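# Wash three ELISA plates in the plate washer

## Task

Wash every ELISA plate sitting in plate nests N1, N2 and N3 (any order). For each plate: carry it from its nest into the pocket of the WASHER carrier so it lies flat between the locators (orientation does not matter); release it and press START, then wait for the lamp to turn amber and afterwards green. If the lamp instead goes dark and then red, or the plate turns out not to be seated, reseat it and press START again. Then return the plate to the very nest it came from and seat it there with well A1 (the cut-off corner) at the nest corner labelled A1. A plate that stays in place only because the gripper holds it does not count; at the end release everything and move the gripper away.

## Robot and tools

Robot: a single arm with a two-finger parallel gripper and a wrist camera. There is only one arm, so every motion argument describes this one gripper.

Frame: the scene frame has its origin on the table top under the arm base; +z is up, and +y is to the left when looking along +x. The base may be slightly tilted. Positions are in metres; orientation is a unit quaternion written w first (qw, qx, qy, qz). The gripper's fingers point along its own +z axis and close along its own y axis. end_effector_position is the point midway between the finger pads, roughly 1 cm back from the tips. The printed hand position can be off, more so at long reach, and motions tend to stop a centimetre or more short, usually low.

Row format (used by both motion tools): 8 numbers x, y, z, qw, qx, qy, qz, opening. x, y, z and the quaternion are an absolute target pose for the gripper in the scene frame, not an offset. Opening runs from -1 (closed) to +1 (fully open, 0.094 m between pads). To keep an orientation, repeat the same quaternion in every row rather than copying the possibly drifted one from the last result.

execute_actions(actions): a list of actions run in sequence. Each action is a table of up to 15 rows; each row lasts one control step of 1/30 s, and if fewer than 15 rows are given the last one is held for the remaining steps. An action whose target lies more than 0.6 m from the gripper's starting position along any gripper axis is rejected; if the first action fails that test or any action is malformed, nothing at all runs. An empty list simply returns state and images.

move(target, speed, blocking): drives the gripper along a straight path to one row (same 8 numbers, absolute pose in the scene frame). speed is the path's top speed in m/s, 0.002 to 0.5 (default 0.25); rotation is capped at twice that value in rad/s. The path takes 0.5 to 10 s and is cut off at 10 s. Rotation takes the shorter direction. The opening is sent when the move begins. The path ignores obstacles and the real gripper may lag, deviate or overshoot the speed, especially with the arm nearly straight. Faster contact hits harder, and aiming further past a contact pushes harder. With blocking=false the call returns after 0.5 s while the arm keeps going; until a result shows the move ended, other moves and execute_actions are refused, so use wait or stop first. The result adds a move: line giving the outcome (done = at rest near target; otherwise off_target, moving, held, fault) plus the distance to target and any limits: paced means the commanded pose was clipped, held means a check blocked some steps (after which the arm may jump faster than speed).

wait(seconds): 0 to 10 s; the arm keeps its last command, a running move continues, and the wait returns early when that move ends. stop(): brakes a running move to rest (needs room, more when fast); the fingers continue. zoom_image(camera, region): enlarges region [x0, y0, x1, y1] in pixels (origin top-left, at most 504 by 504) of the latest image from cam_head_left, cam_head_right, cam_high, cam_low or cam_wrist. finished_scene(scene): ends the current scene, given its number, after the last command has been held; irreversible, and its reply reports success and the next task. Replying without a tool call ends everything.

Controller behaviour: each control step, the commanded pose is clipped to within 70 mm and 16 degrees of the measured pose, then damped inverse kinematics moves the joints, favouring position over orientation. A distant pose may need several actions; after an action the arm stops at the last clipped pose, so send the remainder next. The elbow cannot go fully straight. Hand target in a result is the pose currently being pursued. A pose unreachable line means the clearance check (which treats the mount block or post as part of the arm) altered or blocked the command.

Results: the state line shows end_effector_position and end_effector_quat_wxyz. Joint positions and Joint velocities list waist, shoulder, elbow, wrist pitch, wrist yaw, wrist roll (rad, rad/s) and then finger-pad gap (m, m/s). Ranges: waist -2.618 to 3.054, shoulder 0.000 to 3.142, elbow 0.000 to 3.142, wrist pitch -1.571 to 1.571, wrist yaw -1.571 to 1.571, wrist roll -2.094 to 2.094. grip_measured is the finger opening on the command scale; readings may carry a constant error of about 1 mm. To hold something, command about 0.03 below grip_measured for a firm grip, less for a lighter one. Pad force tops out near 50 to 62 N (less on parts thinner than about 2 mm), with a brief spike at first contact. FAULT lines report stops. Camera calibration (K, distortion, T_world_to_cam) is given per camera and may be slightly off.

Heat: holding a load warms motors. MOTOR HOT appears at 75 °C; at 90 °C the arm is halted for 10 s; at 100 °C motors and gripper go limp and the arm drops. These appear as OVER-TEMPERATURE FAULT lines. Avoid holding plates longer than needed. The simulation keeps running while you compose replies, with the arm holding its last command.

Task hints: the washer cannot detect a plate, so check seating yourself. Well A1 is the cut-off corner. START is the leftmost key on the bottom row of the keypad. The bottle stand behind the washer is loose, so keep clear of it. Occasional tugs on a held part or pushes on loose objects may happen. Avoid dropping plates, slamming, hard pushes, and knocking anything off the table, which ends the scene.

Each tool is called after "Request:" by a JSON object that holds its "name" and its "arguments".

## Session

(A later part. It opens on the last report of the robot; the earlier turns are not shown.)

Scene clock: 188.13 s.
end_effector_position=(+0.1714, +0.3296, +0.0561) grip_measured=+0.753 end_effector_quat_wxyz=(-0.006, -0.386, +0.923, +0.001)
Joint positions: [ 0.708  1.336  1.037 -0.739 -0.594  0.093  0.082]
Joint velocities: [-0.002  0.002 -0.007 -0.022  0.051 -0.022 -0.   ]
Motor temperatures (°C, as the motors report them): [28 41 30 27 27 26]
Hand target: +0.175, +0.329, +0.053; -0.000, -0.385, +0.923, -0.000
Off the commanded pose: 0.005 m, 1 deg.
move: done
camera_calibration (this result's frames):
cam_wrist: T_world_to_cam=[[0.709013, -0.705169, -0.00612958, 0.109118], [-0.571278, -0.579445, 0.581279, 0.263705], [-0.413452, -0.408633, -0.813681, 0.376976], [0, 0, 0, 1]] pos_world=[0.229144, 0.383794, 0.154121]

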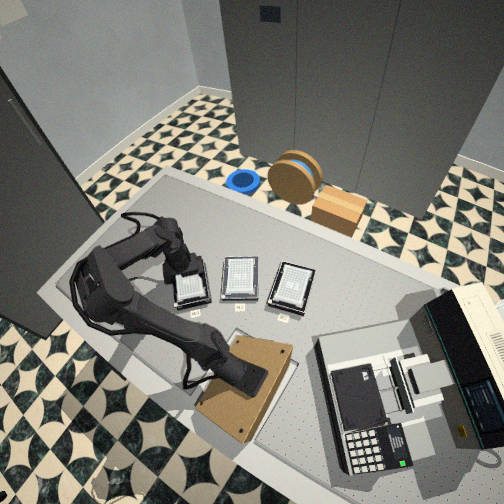

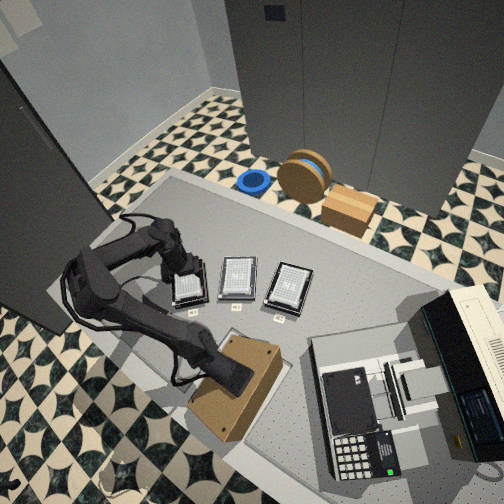

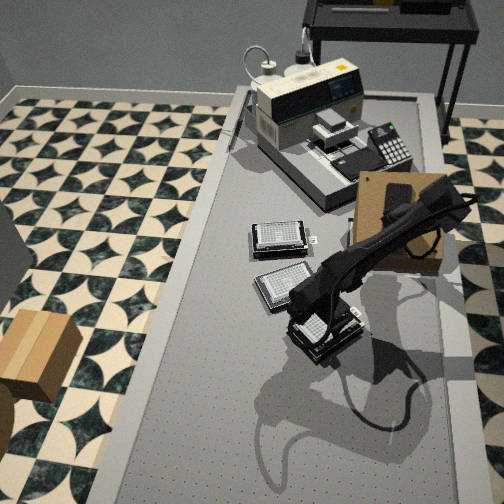

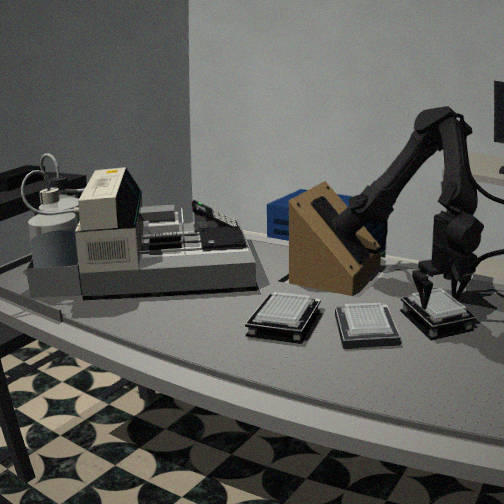

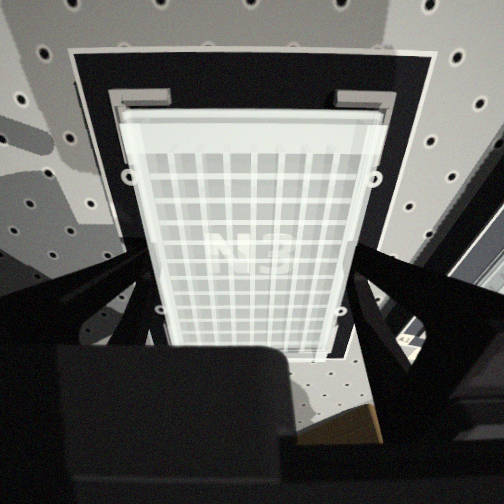

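Request:
{"name": "move", "arguments": {"target": [0.176,0.3285,0.049,0,-0.385,0.923,0,0.73], "speed": 0.008}}

Request:
{"name": "execute_actions", "arguments": {"actions": [[[0.176,0.3285,0.049,0,-0.385,0.923,0,1]]]}}

Request:
{"name": "move", "arguments": {"target": [0.173,0.332,0.12,0,-0.385,0.923,0,1], "speed": 0.06}}

Request:
{"name": "move", "arguments": {"target": [0.28,0.193,0.11,0,-0.242,0.97,0,1], "speed": 0.15}}

Request:
{"name": "zoom_image", "arguments": {"camera": "cam_high", "region": [270,280,380,370]}}

Scene clock: 197.17 s.
end_effector_position=(+0.1716, +0.3306, +0.0554) grip_measured=+0.753 end_effector_quat_wxyz=(-0.004, -0.386, +0.923, +0.001)
Joint positions: [ 0.713  1.336  1.037 -0.733 -0.589  0.099  0.082]
Joint velocities: [-0.017 -0.002 -0.002 -0.007  0.007  0.007 -0.   ]
Motor temperatures (°C, as the motors report them): [27 40 30 27 27 26]
Hand target: +0.176, +0.328, +0.049; -0.000, -0.385, +0.923, -0.000
Off the commanded pose: 0.008 m, 1 deg.
move: done
camera_calibration (this result's frames):
cam_wrist: T_world_to_cam=[[0.709357, -0.70484, -0.00360551, 0.109412], [-0.573259, -0.579894, 0.578876, 0.265412], [-0.410106, -0.408563, -0.815408, 0.376405], [0, 0, 0, 1]] pos_world=[0.228904, 0.384814, 0.153678]

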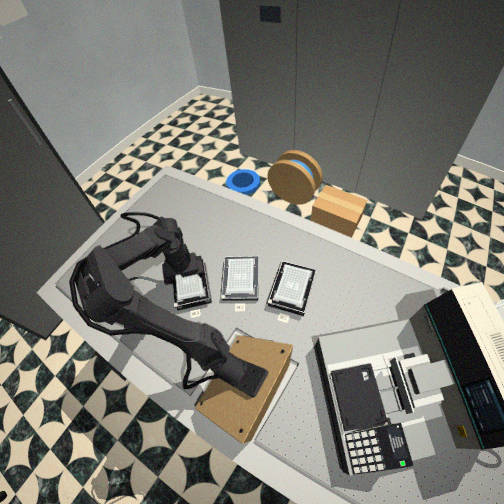

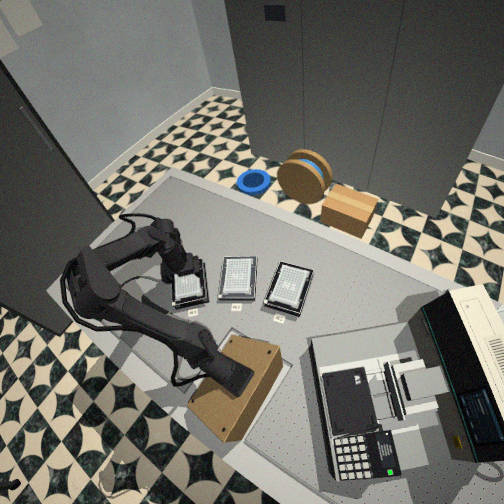

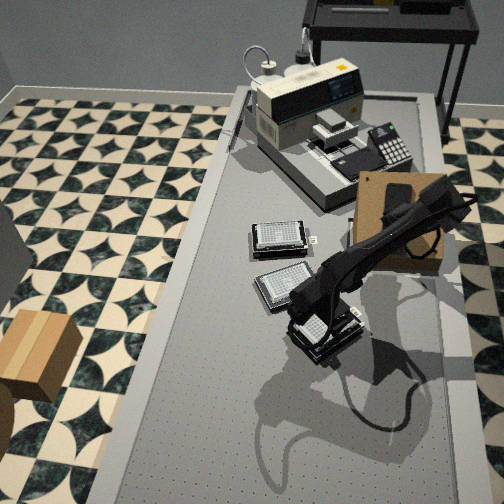

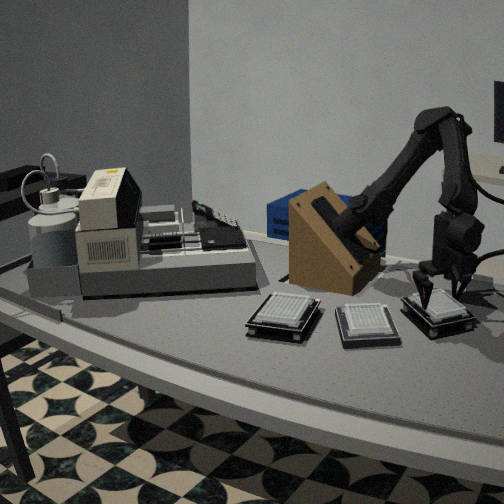

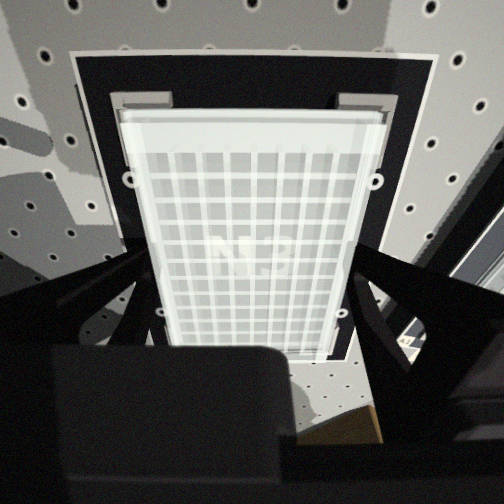

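Scene clock: 197.67 s.
end_effector_position=(+0.1726, +0.3306, +0.0542) grip_measured=+1.000 end_effector_quat_wxyz=(-0.001, -0.387, +0.922, +0.002)
Joint positions: [ 0.713  1.336  1.03  -0.719 -0.589  0.101  0.094]
Joint velocities: [-0.017  0.002 -0.017  0.007  0.037  0.051  0.   ]
Motor temperatures (°C, as the motors report them): [27 40 30 27 27 26]
Hand target: +0.176, +0.328, +0.049; -0.000, -0.385, +0.923, +0.000
Off the commanded pose: 0.007 m, 0 deg.
camera_calibration (this result's frames):
cam_wrist: T_world_to_cam=[[0.710988, -0.703191, -0.00427375, 0.107908], [-0.574216, -0.584069, 0.573707, 0.268545], [-0.405922, -0.405445, -0.819049, 0.374318], [0, 0, 0, 1]] pos_world=[0.229426, 0.384494, 0.15298]

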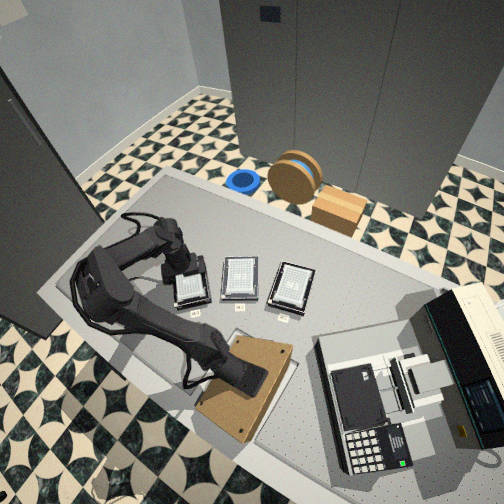

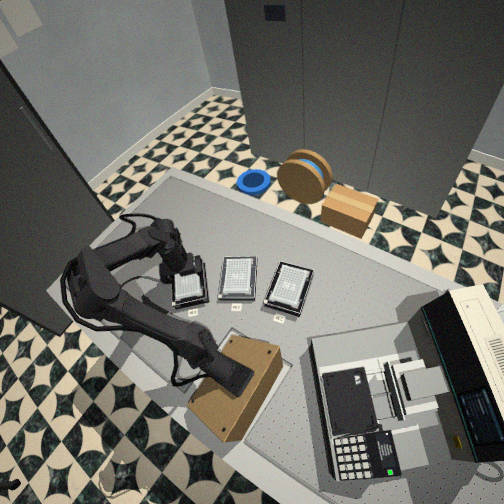

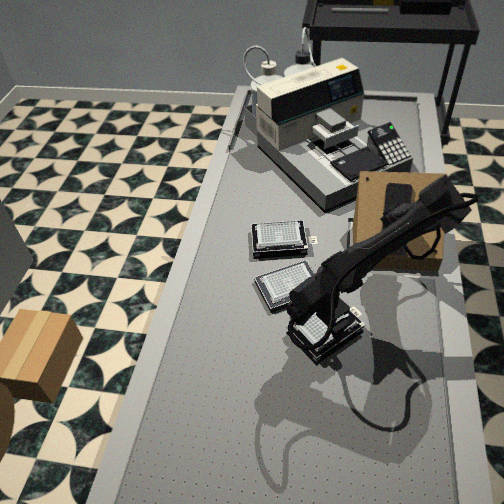

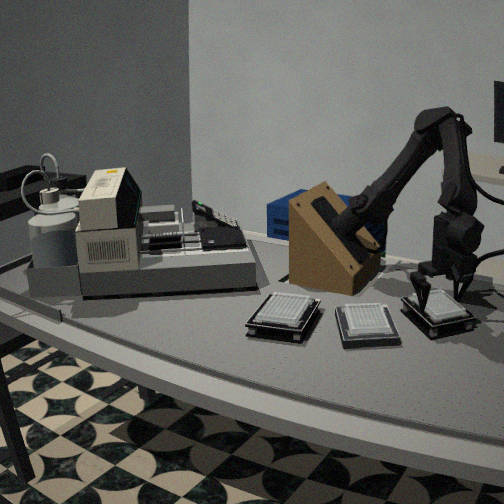

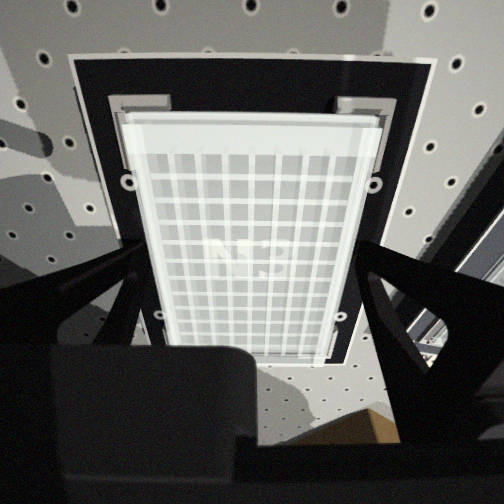

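Scene clock: 199.30 s.
end_effector_position=(+0.1716, +0.3247, +0.1060) grip_measured=+1.000 end_effector_quat_wxyz=(-0.020, -0.377, +0.926, -0.005)
Joint positions: [ 0.575  1.304  1.166 -1.025 -0.655 -0.057  0.094]
Joint velocities: [-0.002 -0.002 -0.007  0.022 -0.007  0.007  0.   ]
Motor temperatures (°C, as the motors report them): [28 40 30 27 27 26]
Hand target: +0.174, +0.333, +0.120; -0.000, -0.384, +0.923, +0.002
Off the commanded pose: 0.016 m, 3 deg.
move: off_target
camera_calibration (this result's frames):
cam_wrist: T_world_to_cam=[[0.695028, -0.718967, -0.0047387, 0.112576], [-0.569922, -0.554941, 0.605994, 0.221173], [-0.43832, -0.418483, -0.795455, 0.421228], [0, 0, 0, 1]] pos_world=[0.23244, 0.379953, 0.201571]

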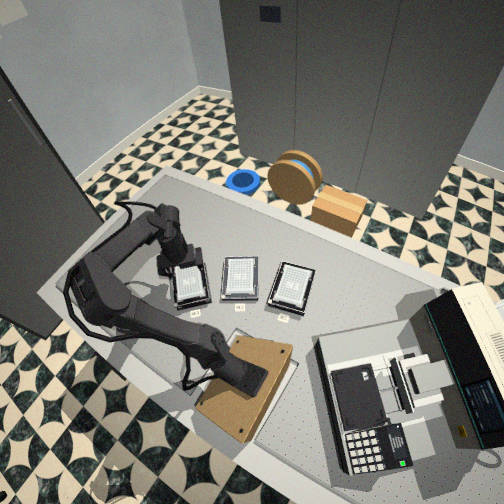

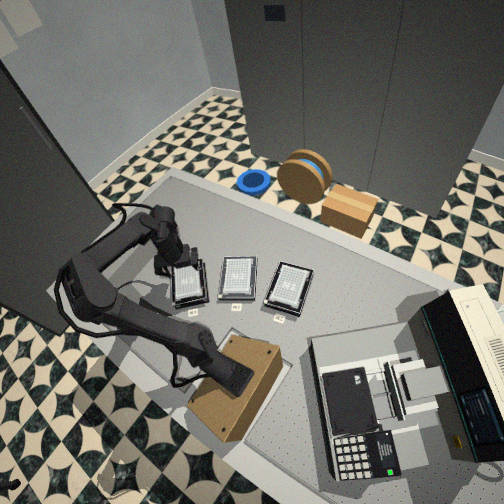

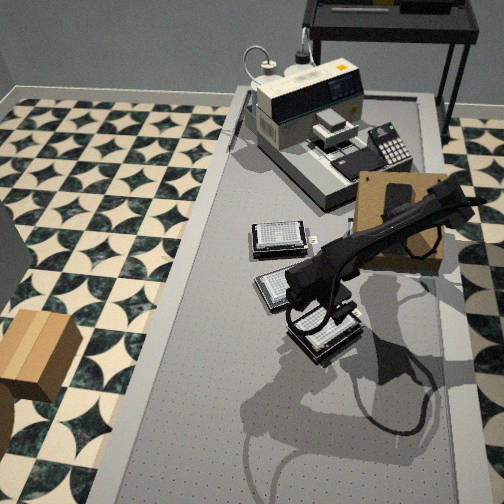

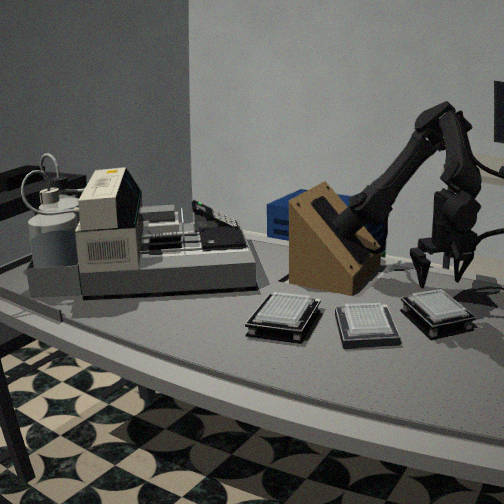

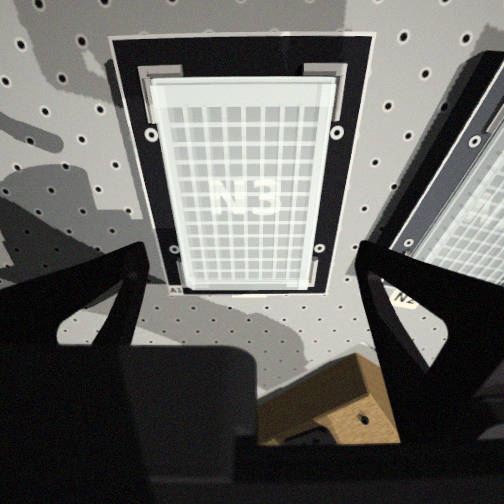

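Scene clock: 200.87 s.
end_effector_position=(+0.2635, +0.1903, +0.1011) grip_measured=+1.000 end_effector_quat_wxyz=(-0.026, -0.227, +0.974, +0.004)
Joint positions: [ 0.104  1.672  1.107 -1.021 -0.777 -0.367  0.094]
Joint velocities: [-0.012 -0.007 -0.002 -0.007  0.037  0.007  0.   ]
Motor temperatures (°C, as the motors report them): [28 40 30 27 27 26]
Hand target: +0.278, +0.195, +0.110; -0.001, -0.241, +0.971, +0.007
Off the commanded pose: 0.019 m, 3 deg.
move: off_target
camera_calibration (this result's frames):
cam_wrist: T_world_to_cam=[[0.437929, -0.89883, -0.0179641, 0.0553605], [-0.706038, -0.35623, 0.612054, 0.199387], [-0.556532, -0.255353, -0.790612, 0.400954], [0, 0, 0, 1]] pos_world=[0.339674, 0.223172, 0.195958]

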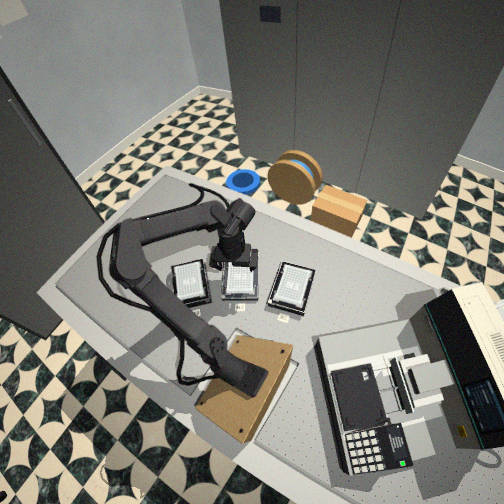

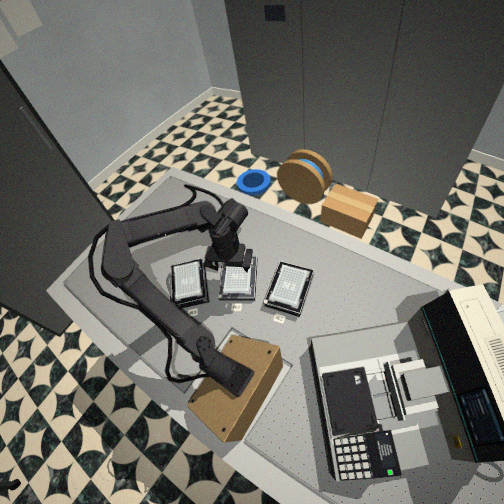

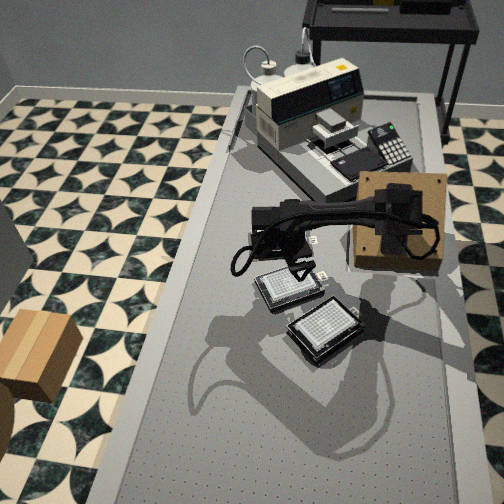

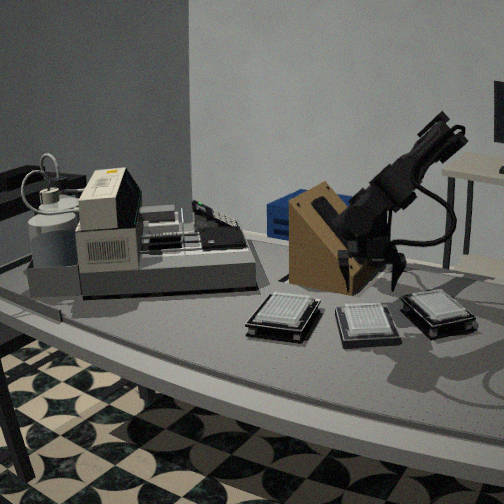

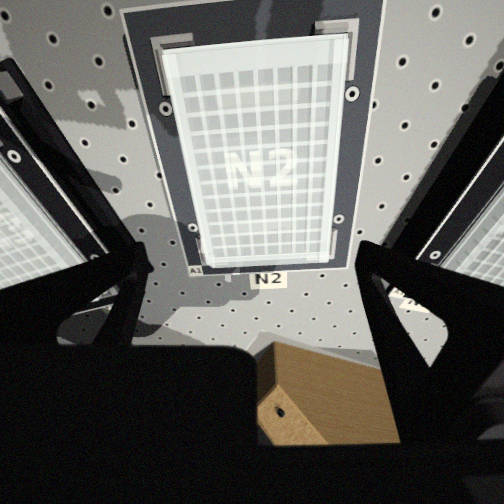

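Region (270, 280, 380, 370) of cam_high's 504x504 image, scaled by 4.582, with more detail than that image has; it fills the top 412 rows of this view, and the rest is white.

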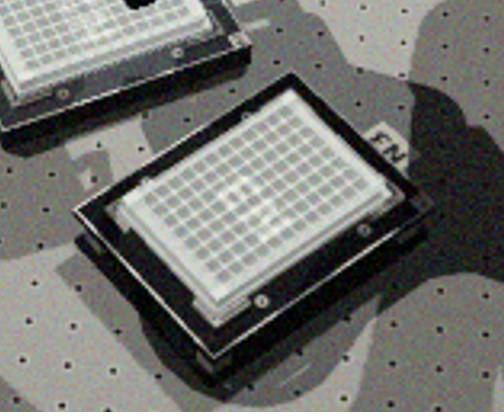

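Request:
{"name": "move", "arguments": {"target": [0.284,0.193,0.065,0,-0.259,0.966,0,1], "speed": 0.04}}

Scene clock: 206.23 s.
end_effector_position=(+0.2805, +0.1967, +0.0670) grip_measured=+1.000 end_effector_quat_wxyz=(-0.004, -0.262, +0.965, +0.001)
Joint positions: [ 0.195  1.709  1.058 -0.786 -0.768 -0.27   0.094]
Joint velocities: [-0.022 -0.017  0.012  0.007 -0.007 -0.022  0.   ]
Motor temperatures (°C, as the motors report them): [28 39 30 27 27 26]
Hand target: +0.283, +0.192, +0.065; -0.000, -0.259, +0.966, -0.001
Off the commanded pose: 0.005 m, 1 deg.
move: done
camera_calibration (this result's frames):
cam_wrist: T_world_to_cam=[[0.502438, -0.864609, -0.00260829, 0.0271814], [-0.704535, -0.411161, 0.578426, 0.247217], [-0.501185, -0.288785, -0.815731, 0.377853], [0, 0, 0, 1]] pos_world=[0.34989, 0.234266, 0.165301]

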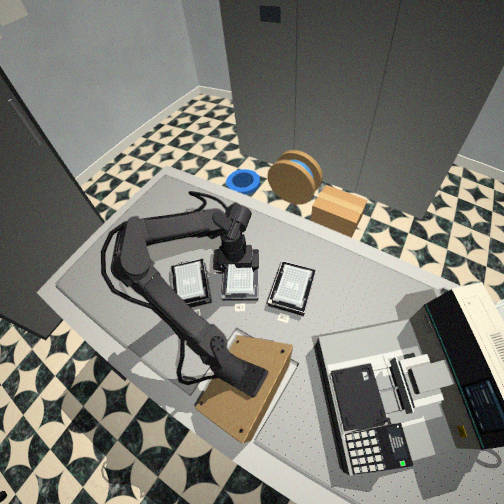

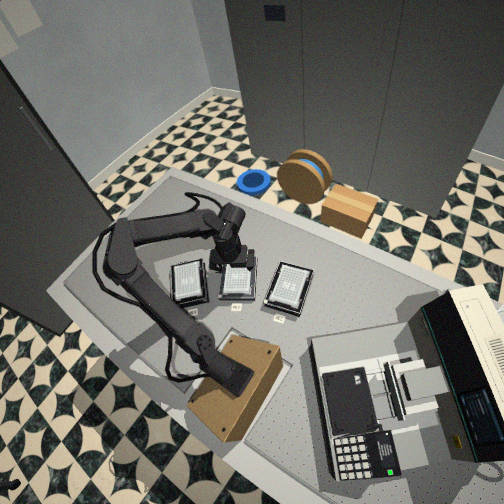

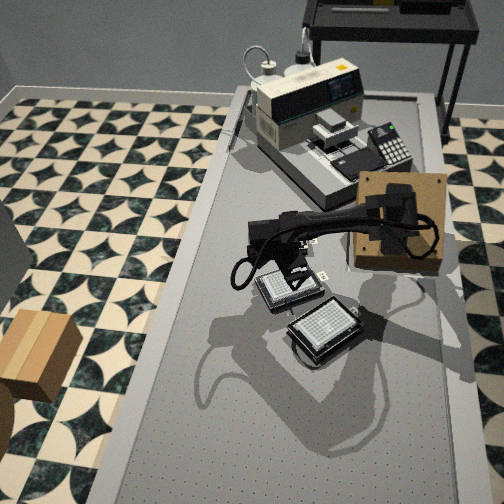

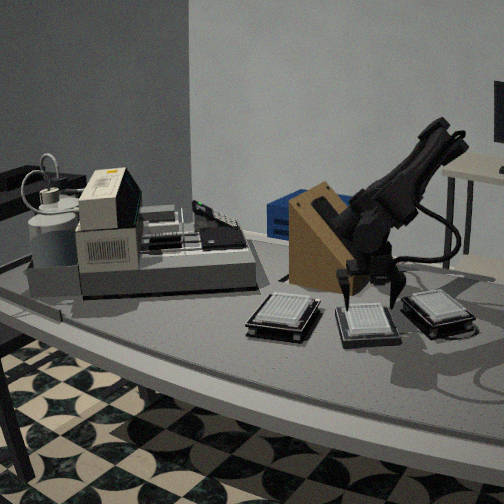

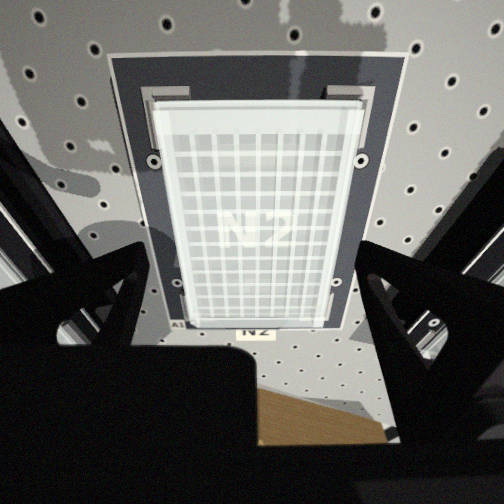

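Request:
{"name": "zoom_image", "arguments": {"camera": "cam_wrist", "region": [130,80,390,340]}}

Request:
{"name": "move", "arguments": {"target": [0.2855,0.190,0.036,0,-0.259,0.966,0,1], "speed": 0.025}}

Region (130, 80, 390, 340) of cam_wrist's 504x504 image, scaled by 1.938, with more detail than that image has.

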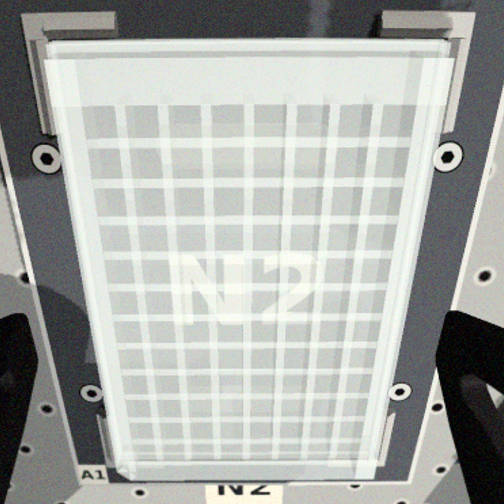

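Scene clock: 210.77 s.
end_effector_position=(+0.2822, +0.1940, +0.0385) grip_measured=+1.000 end_effector_quat_wxyz=(-0.004, -0.262, +0.965, +0.002)
Joint positions: [ 0.252  1.754  1.01  -0.64  -0.76  -0.192  0.094]
Joint velocities: [-0.017 -0.017  0.012  0.007  0.022  0.022  0.   ]
Motor temperatures (°C, as the motors report them): [28 39 30 27 27 26]
Hand target: +0.285, +0.190, +0.036; -0.000, -0.259, +0.966, -0.001
Off the commanded pose: 0.006 m, 1 deg.
move: done
camera_calibration (this result's frames):
cam_wrist: T_world_to_cam=[[0.502454, -0.864593, -0.00445012, 0.0239822], [-0.703509, -0.411822, 0.579204, 0.263594], [-0.502608, -0.287892, -0.815171, 0.354858], [0, 0, 0, 1]] pos_world=[0.351745, 0.231449, 0.136702]

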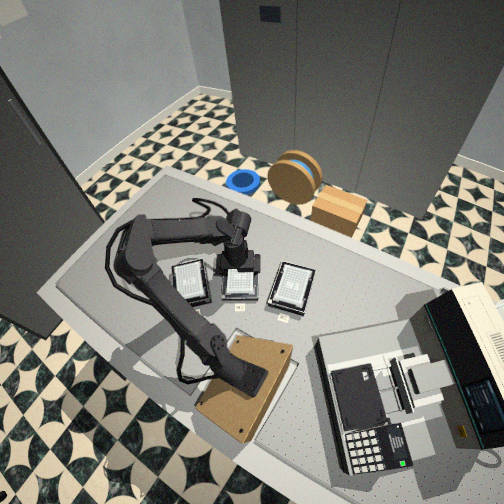

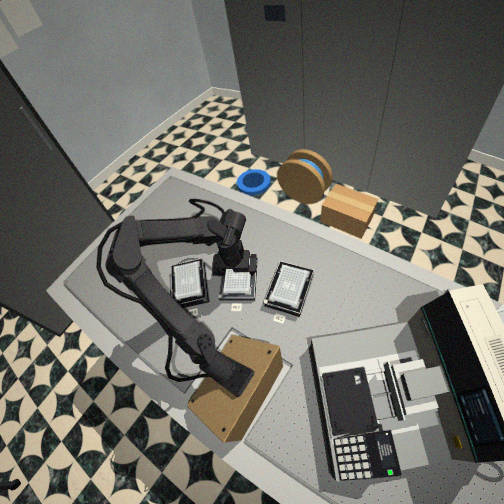

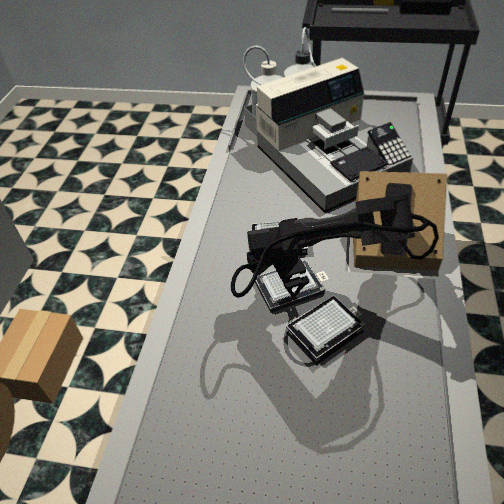

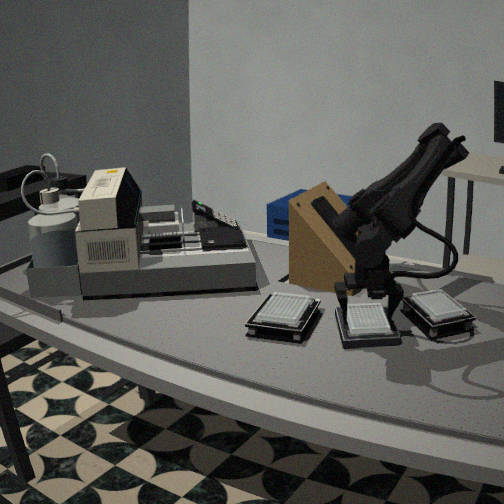

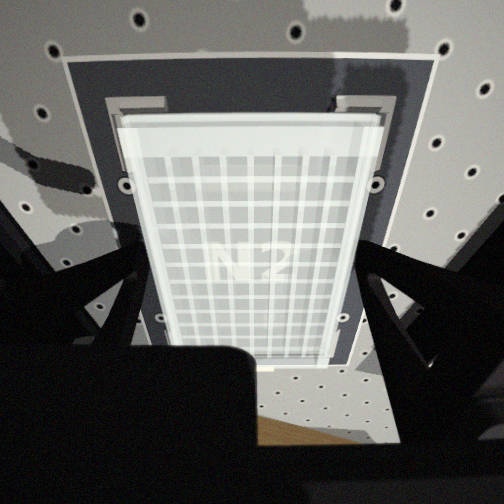

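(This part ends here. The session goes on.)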